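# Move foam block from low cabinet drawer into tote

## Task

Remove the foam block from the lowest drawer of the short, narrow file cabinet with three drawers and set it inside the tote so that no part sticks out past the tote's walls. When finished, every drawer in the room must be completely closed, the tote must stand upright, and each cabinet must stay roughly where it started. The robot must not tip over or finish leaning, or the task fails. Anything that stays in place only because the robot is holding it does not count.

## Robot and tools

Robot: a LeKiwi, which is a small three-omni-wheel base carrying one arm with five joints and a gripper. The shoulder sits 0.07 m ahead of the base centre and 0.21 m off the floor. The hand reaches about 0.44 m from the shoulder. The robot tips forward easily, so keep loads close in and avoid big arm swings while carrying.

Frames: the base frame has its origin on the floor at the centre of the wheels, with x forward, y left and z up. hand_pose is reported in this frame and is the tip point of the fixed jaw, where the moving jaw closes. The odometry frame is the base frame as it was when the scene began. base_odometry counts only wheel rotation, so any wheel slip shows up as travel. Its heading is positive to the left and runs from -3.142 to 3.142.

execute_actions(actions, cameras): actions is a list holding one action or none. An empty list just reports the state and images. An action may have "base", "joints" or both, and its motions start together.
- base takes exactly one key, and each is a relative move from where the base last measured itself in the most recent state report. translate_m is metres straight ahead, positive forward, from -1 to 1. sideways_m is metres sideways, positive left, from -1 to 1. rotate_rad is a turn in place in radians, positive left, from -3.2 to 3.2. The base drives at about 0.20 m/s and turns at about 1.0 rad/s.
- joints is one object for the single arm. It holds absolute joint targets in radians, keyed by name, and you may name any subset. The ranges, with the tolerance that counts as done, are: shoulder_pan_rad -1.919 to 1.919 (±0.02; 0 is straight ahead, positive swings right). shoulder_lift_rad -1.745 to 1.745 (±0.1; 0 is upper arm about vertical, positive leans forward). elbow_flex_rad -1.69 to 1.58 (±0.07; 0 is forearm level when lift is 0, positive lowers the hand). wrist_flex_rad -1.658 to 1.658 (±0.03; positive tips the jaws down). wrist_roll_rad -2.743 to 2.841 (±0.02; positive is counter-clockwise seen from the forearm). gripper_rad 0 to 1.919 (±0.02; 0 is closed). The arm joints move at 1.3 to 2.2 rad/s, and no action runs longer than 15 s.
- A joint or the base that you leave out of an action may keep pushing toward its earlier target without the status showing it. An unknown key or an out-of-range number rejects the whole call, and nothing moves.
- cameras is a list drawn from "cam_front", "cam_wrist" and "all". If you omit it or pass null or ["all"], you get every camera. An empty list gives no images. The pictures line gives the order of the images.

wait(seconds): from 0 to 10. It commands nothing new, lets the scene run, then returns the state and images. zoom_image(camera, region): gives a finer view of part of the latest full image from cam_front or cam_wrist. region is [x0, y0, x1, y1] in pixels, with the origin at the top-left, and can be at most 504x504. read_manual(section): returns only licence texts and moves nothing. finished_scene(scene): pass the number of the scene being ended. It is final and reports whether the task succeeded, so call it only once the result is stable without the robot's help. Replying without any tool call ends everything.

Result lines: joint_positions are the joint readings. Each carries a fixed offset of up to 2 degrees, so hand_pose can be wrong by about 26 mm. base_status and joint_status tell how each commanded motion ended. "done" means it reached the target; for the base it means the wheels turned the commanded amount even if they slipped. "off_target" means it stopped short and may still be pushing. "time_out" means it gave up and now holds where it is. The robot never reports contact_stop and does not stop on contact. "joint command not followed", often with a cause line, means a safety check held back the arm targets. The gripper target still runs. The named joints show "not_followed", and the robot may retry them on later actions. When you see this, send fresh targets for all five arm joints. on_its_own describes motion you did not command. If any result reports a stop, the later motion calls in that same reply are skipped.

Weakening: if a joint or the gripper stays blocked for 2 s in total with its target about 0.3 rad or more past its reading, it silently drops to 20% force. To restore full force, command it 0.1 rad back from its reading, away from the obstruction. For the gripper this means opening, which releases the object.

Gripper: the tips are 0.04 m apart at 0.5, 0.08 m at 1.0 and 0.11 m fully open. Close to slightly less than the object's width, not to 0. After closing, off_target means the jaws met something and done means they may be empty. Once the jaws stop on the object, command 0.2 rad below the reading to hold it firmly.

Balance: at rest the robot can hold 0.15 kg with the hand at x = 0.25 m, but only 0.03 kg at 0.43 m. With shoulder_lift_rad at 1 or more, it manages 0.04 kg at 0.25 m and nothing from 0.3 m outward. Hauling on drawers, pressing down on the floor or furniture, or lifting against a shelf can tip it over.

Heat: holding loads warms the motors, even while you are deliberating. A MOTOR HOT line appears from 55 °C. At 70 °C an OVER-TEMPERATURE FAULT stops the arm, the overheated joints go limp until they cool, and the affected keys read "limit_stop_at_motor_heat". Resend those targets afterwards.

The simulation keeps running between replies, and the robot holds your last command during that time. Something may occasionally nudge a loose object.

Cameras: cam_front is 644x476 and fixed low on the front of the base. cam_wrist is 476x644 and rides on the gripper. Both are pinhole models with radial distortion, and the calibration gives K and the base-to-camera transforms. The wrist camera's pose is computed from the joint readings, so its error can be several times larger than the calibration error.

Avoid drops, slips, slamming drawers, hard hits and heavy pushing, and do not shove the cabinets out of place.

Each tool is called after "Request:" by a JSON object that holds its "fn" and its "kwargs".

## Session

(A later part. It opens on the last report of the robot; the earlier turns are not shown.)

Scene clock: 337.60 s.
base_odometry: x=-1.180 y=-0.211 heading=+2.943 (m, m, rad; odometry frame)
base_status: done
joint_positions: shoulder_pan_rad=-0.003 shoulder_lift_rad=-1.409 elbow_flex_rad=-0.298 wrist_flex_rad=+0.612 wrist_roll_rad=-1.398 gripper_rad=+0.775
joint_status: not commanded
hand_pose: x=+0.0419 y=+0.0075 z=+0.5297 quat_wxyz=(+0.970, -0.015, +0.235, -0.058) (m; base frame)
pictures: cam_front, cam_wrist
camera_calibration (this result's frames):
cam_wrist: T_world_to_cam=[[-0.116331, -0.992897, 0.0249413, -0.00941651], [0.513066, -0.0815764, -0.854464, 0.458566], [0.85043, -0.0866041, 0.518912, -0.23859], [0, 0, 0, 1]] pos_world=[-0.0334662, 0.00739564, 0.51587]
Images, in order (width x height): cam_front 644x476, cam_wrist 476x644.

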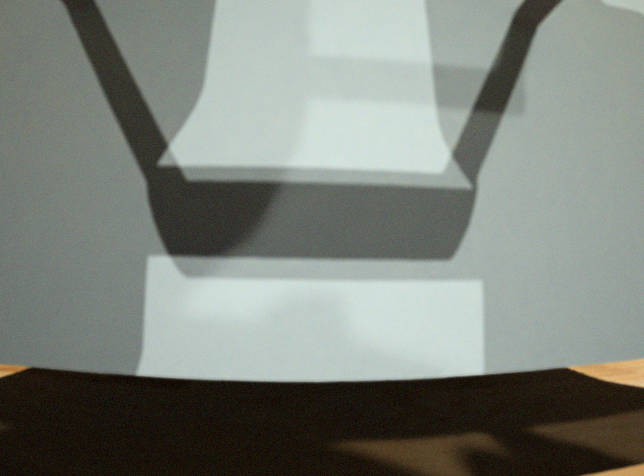

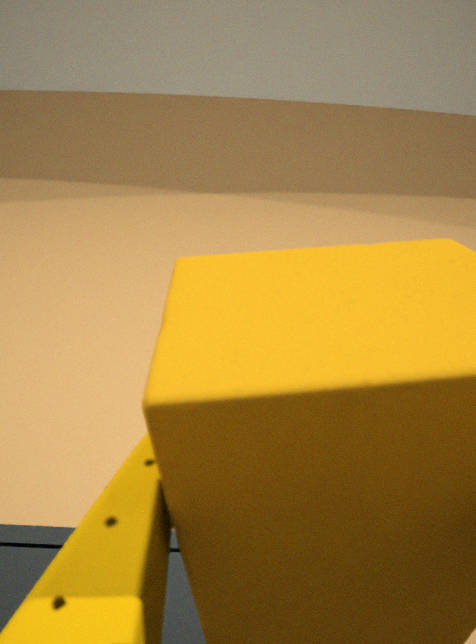

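Request:
{"fn": "execute_actions", "kwargs": {"actions": [{"base":{"translate_m":0.17},"joints":{"wrist_flex_rad":0.75,"wrist_roll_rad":-1.52}}]}}

Scene clock: 348.00 s.
base_odometry: x=-1.346 y=-0.177 heading=+2.943 (m, m, rad; odometry frame)
base_status: done
joint_positions: shoulder_pan_rad=-0.003 shoulder_lift_rad=-1.409 elbow_flex_rad=-0.298 wrist_flex_rad=+0.747 wrist_roll_rad=-1.512 gripper_rad=+0.775
joint_status: all done
hand_pose: x=+0.0597 y=+0.0077 z=+0.5189 quat_wxyz=(+0.954, -0.002, +0.301, -0.003) (m; base frame)
pictures: cam_front, cam_wrist
camera_calibration (this result's frames):
cam_wrist: T_world_to_cam=[[-0.0191662, -0.999525, -0.0241199, 0.0127691], [0.396345, 0.0145522, -0.917986, 0.479421], [0.917902, -0.0271542, 0.395878, -0.188671], [0, 0, 0, 1]] pos_world=[-0.0165898, 0.000663151, 0.5151]
Images, in order (width x height): cam_front 644x476, cam_wrist 476x644.

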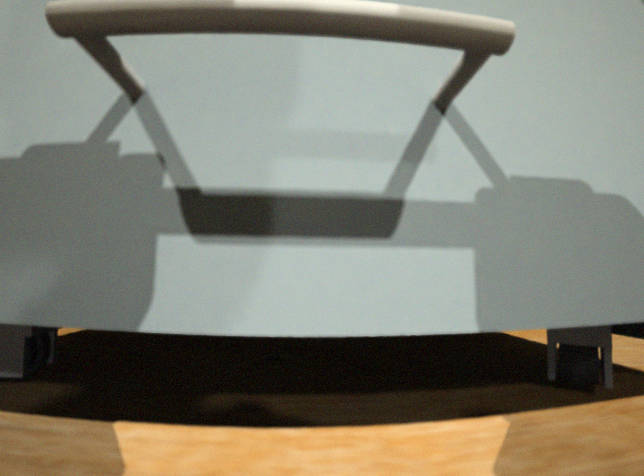

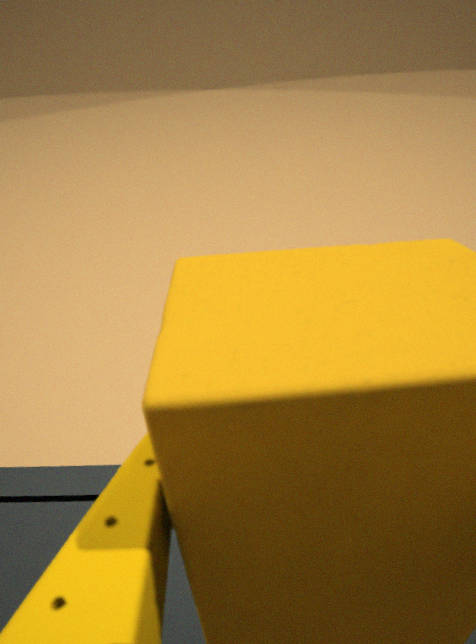

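Request:
{"fn": "execute_actions", "kwargs": {"actions": [{"base":{"translate_m":-0.2},"joints":{"shoulder_lift_rad":-1.3,"elbow_flex_rad":0.3,"wrist_flex_rad":0.9}}]}}

Request:
{"fn": "execute_actions", "kwargs": {"actions": [{"base":{"sideways_m":-0.3}}], "cameras": ["cam_front"]}}

Scene clock: 367.63 s.
base_odometry: x=-1.150 y=-0.217 heading=+2.943 (m, m, rad; odometry frame)
base_status: done
joint_positions: shoulder_pan_rad=-0.002 shoulder_lift_rad=-1.310 elbow_flex_rad=+0.307 wrist_flex_rad=+0.901 wrist_roll_rad=-1.512 gripper_rad=+0.735
joint_status: all done
on_its_own: gripper_rad moved -0.040 toward your old target +0.580
hand_pose: x=+0.2238 y=+0.0080 z=+0.3976 quat_wxyz=(+0.742, -0.004, +0.670, -0.003) (m; base frame)
pictures: cam_front, cam_wrist
camera_calibration (this result's frames):
cam_wrist: T_world_to_cam=[[-0.0311564, -0.999514, 0.00124355, 0.00589671], [-0.434838, 0.0124343, -0.900423, 0.482071], [0.89997, -0.0285947, -0.435014, 0.043104], [0, 0, 0, 1]] pos_world=[0.171014, 0.00113217, 0.452811]
Images, in order (width x height): cam_front 644x476, cam_wrist 476x644.

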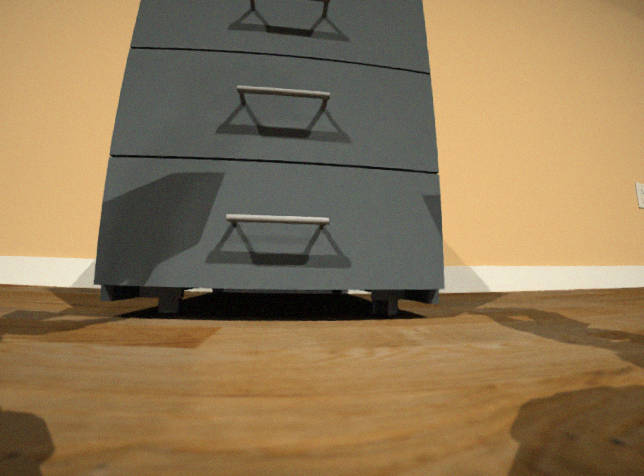

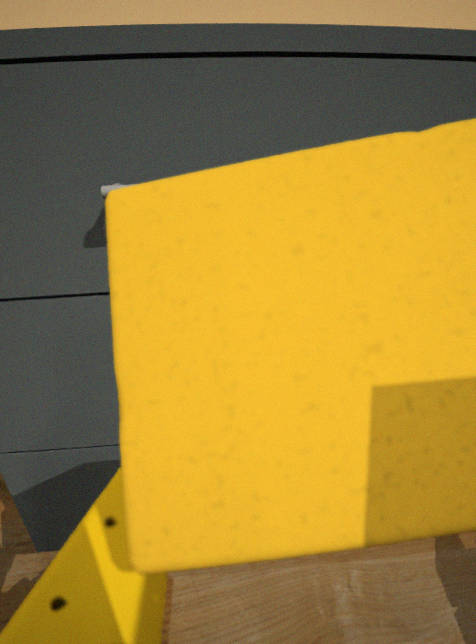

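Scene clock: 370.10 s.
base_odometry: x=-1.092 y=+0.077 heading=+2.945 (m, m, rad; odometry frame)
base_status: done
joint_positions: shoulder_pan_rad=-0.002 shoulder_lift_rad=-1.308 elbow_flex_rad=+0.307 wrist_flex_rad=+0.901 wrist_roll_rad=-1.512 gripper_rad=+0.735
joint_status: not commanded
hand_pose: x=+0.2240 y=+0.0080 z=+0.3974 quat_wxyz=(+0.742, -0.004, +0.671, -0.003) (m; base frame)
pictures: cam_front
Images, in order (width x height): cam_front 644x476.

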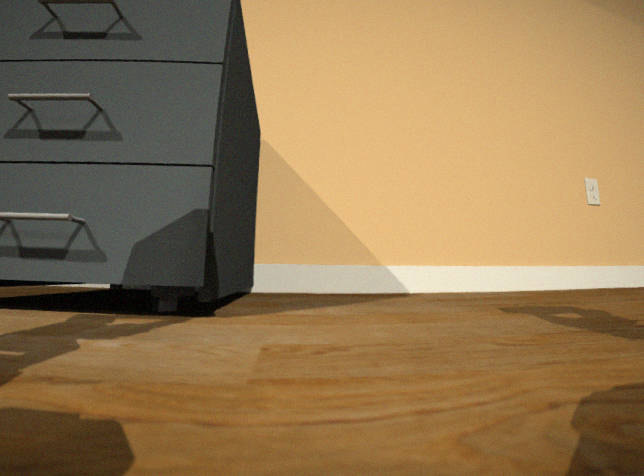

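Request:
{"fn": "execute_actions", "kwargs": {"actions": [{"base":{"rotate_rad":-1.39},"joints":{"gripper_rad":0.54}}]}}

Scene clock: 383.30 s.
base_odometry: x=-1.092 y=+0.077 heading=+1.559 (m, m, rad; odometry frame)
base_status: done
joint_positions: shoulder_pan_rad=-0.002 shoulder_lift_rad=-1.307 elbow_flex_rad=+0.307 wrist_flex_rad=+0.901 wrist_roll_rad=-1.512 gripper_rad=+0.730
joint_status: gripper_rad off_target (ended at +0.730, target +0.540)
hand_pose: x=+0.2243 y=+0.0080 z=+0.3972 quat_wxyz=(+0.741, -0.004, +0.671, -0.003) (m; base frame)
pictures: cam_front, cam_wrist
camera_calibration (this result's frames):
cam_wrist: T_world_to_cam=[[-0.0311524, -0.999514, 0.0013447, 0.00587519], [-0.437598, 0.0124293, -0.899085, 0.48206], [0.898631, -0.0285971, -0.437773, 0.0438107], [0, 0, 0, 1]] pos_world=[0.171762, 0.00113352, 0.452584]
Images, in order (width x height): cam_front 644x476, cam_wrist 476x644.

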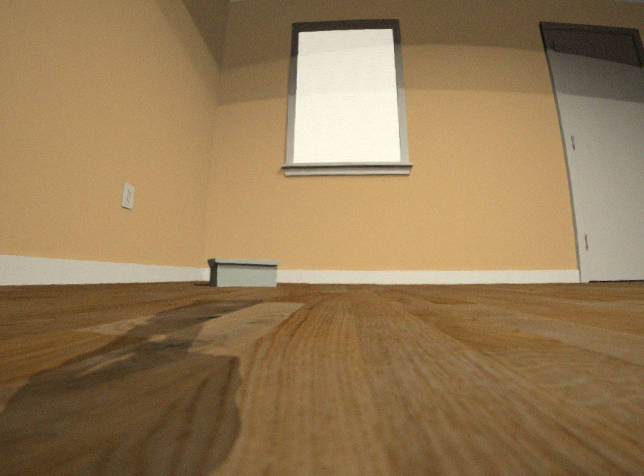

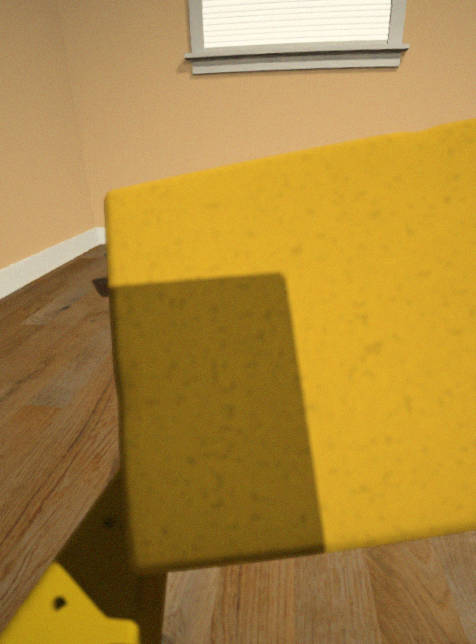

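Request:
{"fn": "execute_actions", "kwargs": {"actions": [{"base":{"rotate_rad":0.2}}], "cameras": []}}

Request:
{"fn": "execute_actions", "kwargs": {"actions": [{"base":{"translate_m":0.95},"joints":{"shoulder_lift_rad":-0.9,"elbow_flex_rad":0.9,"wrist_flex_rad":0.5}}]}}

Scene clock: 393.57 s.
base_odometry: x=-1.092 y=+0.077 heading=+1.755 (m, m, rad; odometry frame)
base_status: done
joint_positions: shoulder_pan_rad=-0.002 shoulder_lift_rad=-1.307 elbow_flex_rad=+0.307 wrist_flex_rad=+0.901 wrist_roll_rad=-1.512 gripper_rad=+0.730
joint_status: not commanded
hand_pose: x=+0.2243 y=+0.0080 z=+0.3972 quat_wxyz=(+0.741, -0.004, +0.671, -0.003) (m; base frame)
pictures: none
No camera images: the call's "cameras" was empty. Leave "cameras" out to get every camera's image.

Scene clock: 399.30 s.
base_odometry: x=-1.266 y=+1.010 heading=+1.755 (m, m, rad; odometry frame)
base_status: done
joint_positions: shoulder_pan_rad=-0.002 shoulder_lift_rad=-0.899 elbow_flex_rad=+0.913 wrist_flex_rad=+0.519 wrist_roll_rad=-1.512 gripper_rad=+0.730
joint_status: all done
hand_pose: x=+0.2998 y=+0.0081 z=+0.2224 quat_wxyz=(+0.496, -0.005, +0.868, -0.002) (m; base frame)
pictures: cam_front, cam_wrist
camera_calibration (this result's frames):
cam_wrist: T_world_to_cam=[[-0.0239902, -0.999501, 0.0205611, 0.00217786], [-0.884222, 0.011618, -0.466922, 0.395706], [0.46645, -0.0293822, -0.884059, 0.128276], [0, 0, 0, 1]] pos_world=[0.29011, 0.00134851, 0.298123]
Images, in order (width x height): cam_front 644x476, cam_wrist 476x644.

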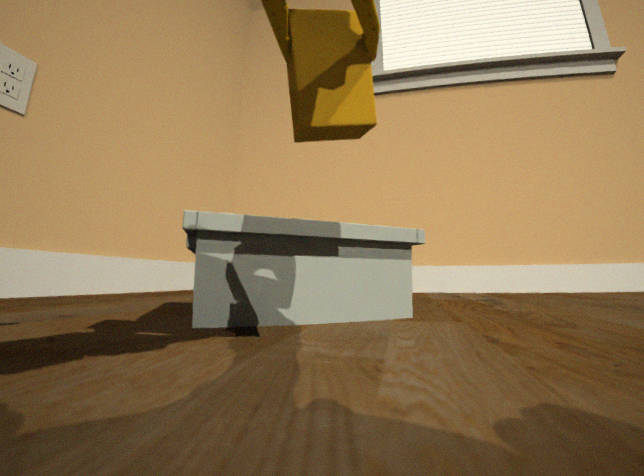

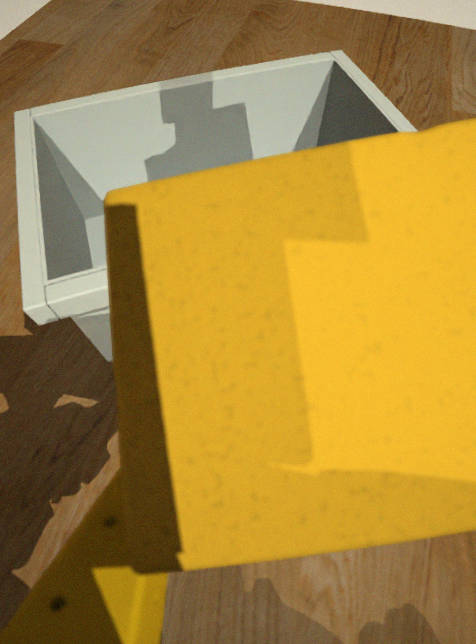

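Request:
{"fn": "execute_actions", "kwargs": {"actions": [{"base":{"translate_m":0.23},"joints":{"shoulder_lift_rad":-0.13,"elbow_flex_rad":-0.06,"wrist_flex_rad":1.22}}]}}

Scene clock: 433.80 s.
base_odometry: x=-1.308 y=+1.236 heading=+1.755 (m, m, rad; odometry frame)
base_status: done
joint_positions: shoulder_pan_rad=-0.002 shoulder_lift_rad=-0.119 elbow_flex_rad=-0.020 wrist_flex_rad=+1.218 wrist_roll_rad=-1.512 gripper_rad=+0.730
joint_status: all done
hand_pose: x=+0.3202 y=+0.0082 z=+0.2062 quat_wxyz=(+0.243, -0.006, +0.970, -0.001) (m; base frame)
pictures: cam_front, cam_wrist
camera_calibration (this result's frames):
cam_wrist: T_world_to_cam=[[-0.0095584, -0.999475, 0.0309731, -0.00373254], [-0.998121, 0.0114111, 0.060202, 0.333948], [-0.0605238, -0.0303394, -0.997706, 0.296671], [0, 0, 0, 1]] pos_world=[0.35124, 0.00145955, 0.276002]
Images, in order (width x height): cam_front 644x476, cam_wrist 476x644.

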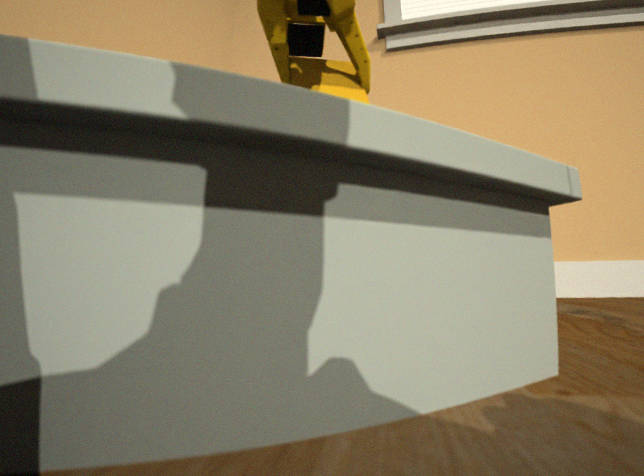

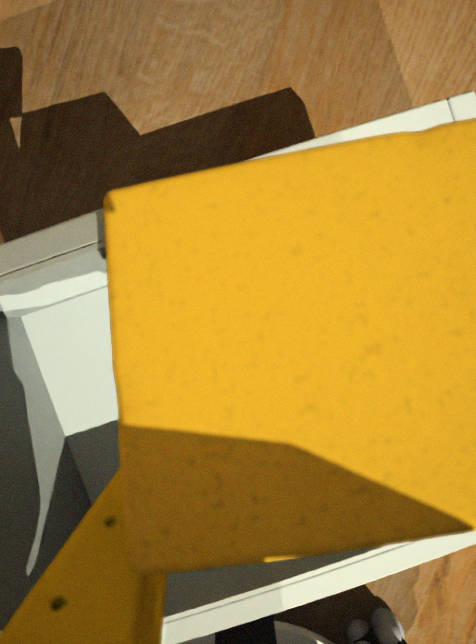

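Request:
{"fn": "execute_actions", "kwargs": {"actions": [{"base":{"translate_m":-0.015},"joints":{"shoulder_lift_rad":-0.11,"elbow_flex_rad":0.44,"wrist_flex_rad":0.76}}], "cameras": []}}

Request:
{"fn": "execute_actions", "kwargs": {"actions": [{"joints":{"shoulder_lift_rad":0.19,"elbow_flex_rad":0.57,"wrist_flex_rad":0.31}}]}}

Scene clock: 452.13 s.
base_odometry: x=-1.305 y=+1.222 heading=+1.755 (m, m, rad; odometry frame)
base_status: done
joint_positions: shoulder_pan_rad=-0.002 shoulder_lift_rad=-0.099 elbow_flex_rad=+0.448 wrist_flex_rad=+0.775 wrist_roll_rad=-1.512 gripper_rad=+0.730
joint_status: all done
hand_pose: x=+0.3118 y=+0.0082 z=+0.1376 quat_wxyz=(+0.222, -0.006, +0.975, -0.001) (m; base frame)
pictures: none
No camera images: the call's "cameras" was empty. Leave "cameras" out to get every camera's image.

Scene clock: 453.13 s.
base_odometry: x=-1.305 y=+1.222 heading=+1.755 (m, m, rad; odometry frame)
base_status: not commanded
joint_positions: shoulder_pan_rad=-0.002 shoulder_lift_rad=+0.201 elbow_flex_rad=+0.577 wrist_flex_rad=+0.324 wrist_roll_rad=-1.512 gripper_rad=+0.730
joint_status: all done
hand_pose: x=+0.3193 y=+0.0082 z=+0.0793 quat_wxyz=(+0.232, -0.006, +0.973, -0.001) (m; base frame)
pictures: cam_front, cam_wrist
camera_calibration (this result's frames):
cam_wrist: T_world_to_cam=[[-0.00884277, -0.999473, 0.0312266, -0.0000588765], [-0.996472, 0.0114141, 0.08315, 0.338366], [-0.0834626, -0.0303811, -0.996048, 0.177144], [0, 0, 0, 1]] pos_world=[0.351957, 0.00146086, 0.148311]
Images, in order (width x height): cam_front 644x476, cam_wrist 476x644.

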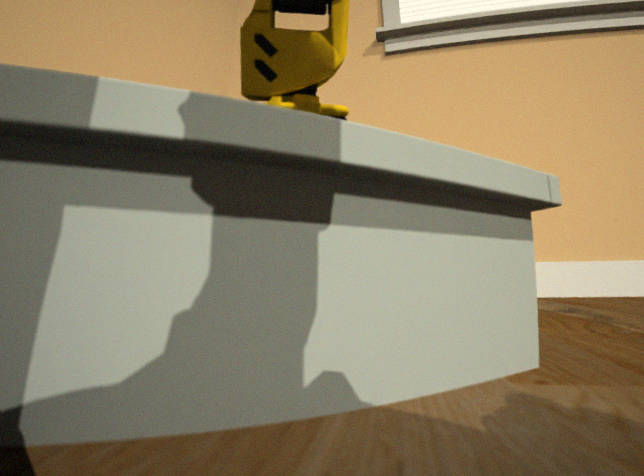

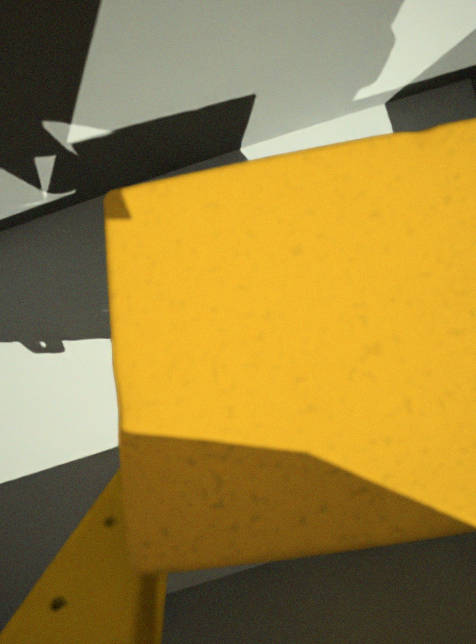

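Request:
{"fn": "execute_actions", "kwargs": {"actions": [{"joints":{"shoulder_lift_rad":0.26,"wrist_flex_rad":0.28}}], "cameras": ["cam_wrist"]}}

Scene clock: 459.73 s.
base_odometry: x=-1.305 y=+1.222 heading=+1.755 (m, m, rad; odometry frame)
base_status: not commanded
joint_positions: shoulder_pan_rad=-0.002 shoulder_lift_rad=+0.266 elbow_flex_rad=+0.577 wrist_flex_rad=+0.293 wrist_roll_rad=-1.512 gripper_rad=+0.730
joint_status: all done
hand_pose: x=+0.3150 y=+0.0082 z=+0.0672 quat_wxyz=(+0.216, -0.006, +0.976, -0.001) (m; base frame)
pictures: cam_wrist
camera_calibration (this result's frames):
cam_wrist: T_world_to_cam=[[-0.00778309, -0.999471, 0.0315684, -0.0000862036], [-0.993099, 0.0114202, 0.116724, 0.331755], [-0.117023, -0.0304421, -0.992663, 0.175156], [0, 0, 0, 1]] pos_world=[0.349962, 0.00145723, 0.135149]
Images, in order (width x height): cam_wrist 476x644.

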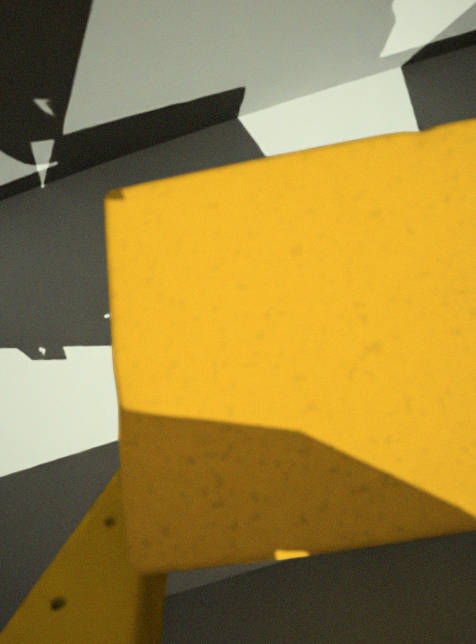

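Request:
{"fn": "execute_actions", "kwargs": {"actions": [{"joints":{"shoulder_lift_rad":0.35,"elbow_flex_rad":0.55,"wrist_flex_rad":0.22}}]}}

Scene clock: 463.27 s.
base_odometry: x=-1.305 y=+1.222 heading=+1.755 (m, m, rad; odometry frame)
base_status: not commanded
joint_positions: shoulder_pan_rad=-0.002 shoulder_lift_rad=+0.321 elbow_flex_rad=+0.551 wrist_flex_rad=+0.223 wrist_roll_rad=-1.512 gripper_rad=+0.730
joint_status: all done
hand_pose: x=+0.3236 y=+0.0082 z=+0.0642 quat_wxyz=(+0.236, -0.006, +0.972, -0.001) (m; base frame)
pictures: cam_front, cam_wrist
camera_calibration (this result's frames):
cam_wrist: T_world_to_cam=[[-0.00908196, -0.999474, 0.0311439, 0.000540297], [-0.99708, 0.011413, 0.075505, 0.344592], [-0.0758207, -0.0303672, -0.996659, 0.160058], [0, 0, 0, 1]] pos_world=[0.355727, 0.0014677, 0.133488]
Images, in order (width x height): cam_front 644x476, cam_wrist 476x644.

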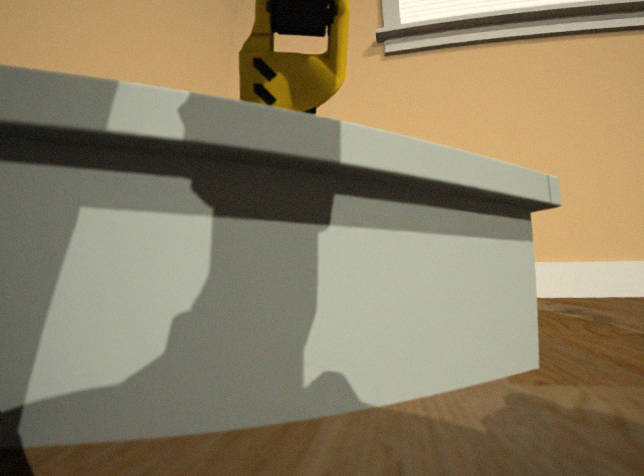

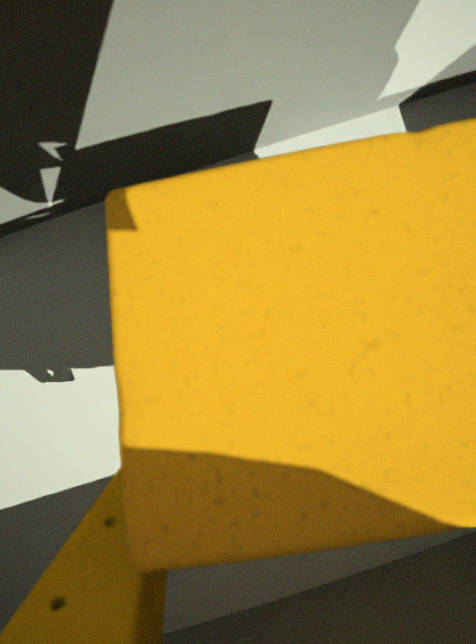

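Request:
{"fn": "execute_actions", "kwargs": {"actions": [{"joints":{"shoulder_lift_rad":0.31,"gripper_rad":1.0}}], "cameras": ["cam_wrist"]}}

Scene clock: 468.53 s.
base_odometry: x=-1.305 y=+1.222 heading=+1.755 (m, m, rad; odometry frame)
base_status: not commanded
joint_positions: shoulder_pan_rad=-0.002 shoulder_lift_rad=+0.319 elbow_flex_rad=+0.551 wrist_flex_rad=+0.223 wrist_roll_rad=-1.512 gripper_rad=+0.992
joint_status: all done
hand_pose: x=+0.3238 y=+0.0082 z=+0.0645 quat_wxyz=(+0.237, -0.006, +0.972, -0.001) (m; base frame)
pictures: cam_wrist
camera_calibration (this result's frames):
cam_wrist: T_world_to_cam=[[-0.00912972, -0.999474, 0.0311271, 0.000548449], [-0.997195, 0.0114128, 0.0739754, 0.344923], [-0.0742917, -0.0303645, -0.996774, 0.159933], [0, 0, 0, 1]] pos_world=[0.355842, 0.00146791, 0.133884]
Images, in order (width x height): cam_wrist 476x644.

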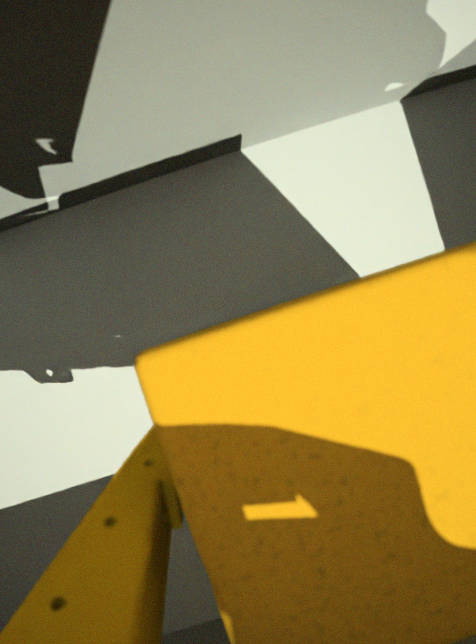

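Request:
{"fn": "execute_actions", "kwargs": {"actions": [{"joints":{"shoulder_lift_rad":-0.13,"elbow_flex_rad":0.42,"wrist_flex_rad":0.77,"gripper_rad":1.1}}], "cameras": ["cam_wrist"]}}

Request:
{"fn": "execute_actions", "kwargs": {"actions": [{"joints":{"shoulder_lift_rad":-0.5,"elbow_flex_rad":0.1,"wrist_flex_rad":1.3}}]}}

Scene clock: 475.63 s.
base_odometry: x=-1.305 y=+1.222 heading=+1.755 (m, m, rad; odometry frame)
base_status: not commanded
joint_positions: shoulder_pan_rad=-0.002 shoulder_lift_rad=-0.092 elbow_flex_rad=+0.450 wrist_flex_rad=+0.766 wrist_roll_rad=-1.512 gripper_rad=+1.093
joint_status: all done
hand_pose: x=+0.3123 y=+0.0082 z=+0.1363 quat_wxyz=(+0.222, -0.006, +0.975, -0.001) (m; base frame)
pictures: cam_wrist
camera_calibration (this result's frames):
cam_wrist: T_world_to_cam=[[-0.00816976, -0.999472, 0.0314482, -0.00215574], [-0.994456, 0.0114177, 0.104529, 0.323087], [-0.104833, -0.0304199, -0.994025, 0.239787], [0, 0, 0, 1]] pos_world=[0.346416, 0.00145079, 0.20465]
Images, in order (width x height): cam_wrist 476x644.

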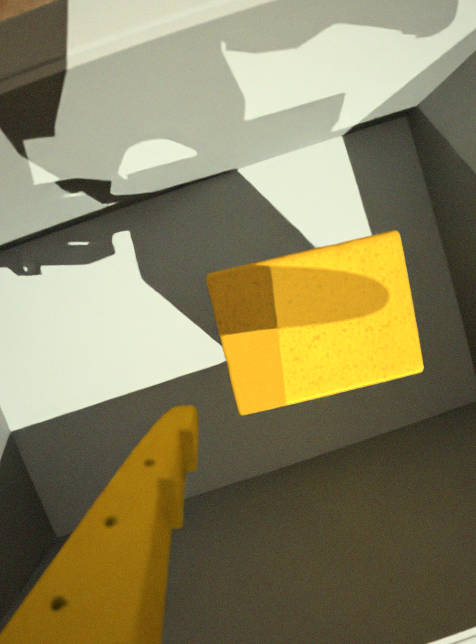

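Scene clock: 476.67 s.
base_odometry: x=-1.305 y=+1.222 heading=+1.755 (m, m, rad; odometry frame)
base_status: not commanded
joint_positions: shoulder_pan_rad=-0.002 shoulder_lift_rad=-0.472 elbow_flex_rad=+0.134 wrist_flex_rad=+1.296 wrist_roll_rad=-1.512 gripper_rad=+1.093
joint_status: all done
hand_pose: x=+0.2887 y=+0.0081 z=+0.2401 quat_wxyz=(+0.302, -0.006, +0.953, -0.001) (m; base frame)
pictures: cam_front, cam_wrist
camera_calibration (this result's frames):
cam_wrist: T_world_to_cam=[[-0.0132193, -0.999481, 0.0293709, -0.00369857], [-0.998079, 0.0114112, -0.0608978, 0.329582], [0.060531, -0.0301195, -0.997712, 0.293638], [0, 0, 0, 1]] pos_world=[0.311125, 0.00138668, 0.313146]
Images, in order (width x height): cam_front 644x476, cam_wrist 476x644.

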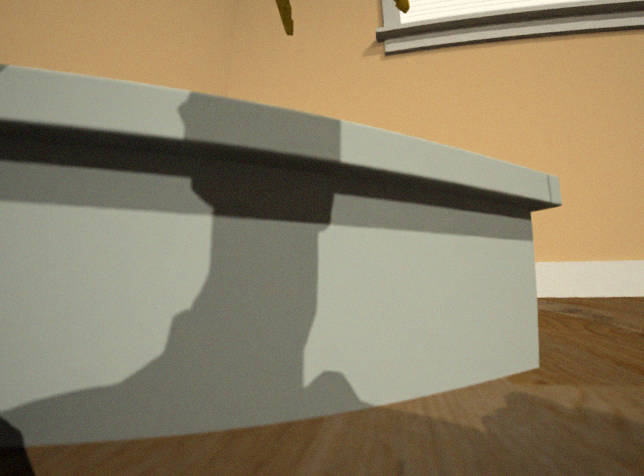

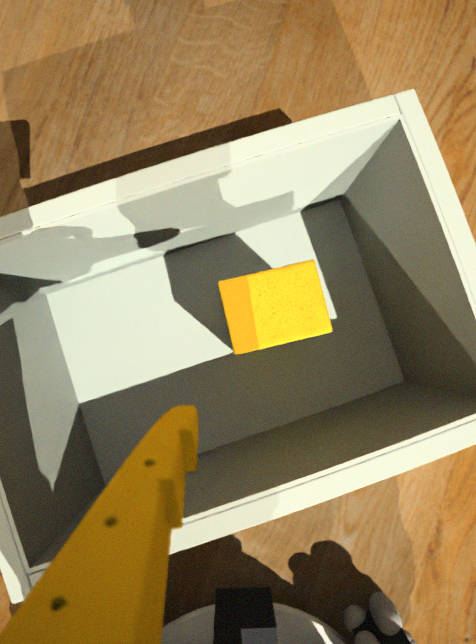

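Request:
{"fn": "finished_scene", "kwargs": {"scene": 1}}

The scene is finished: the task was done.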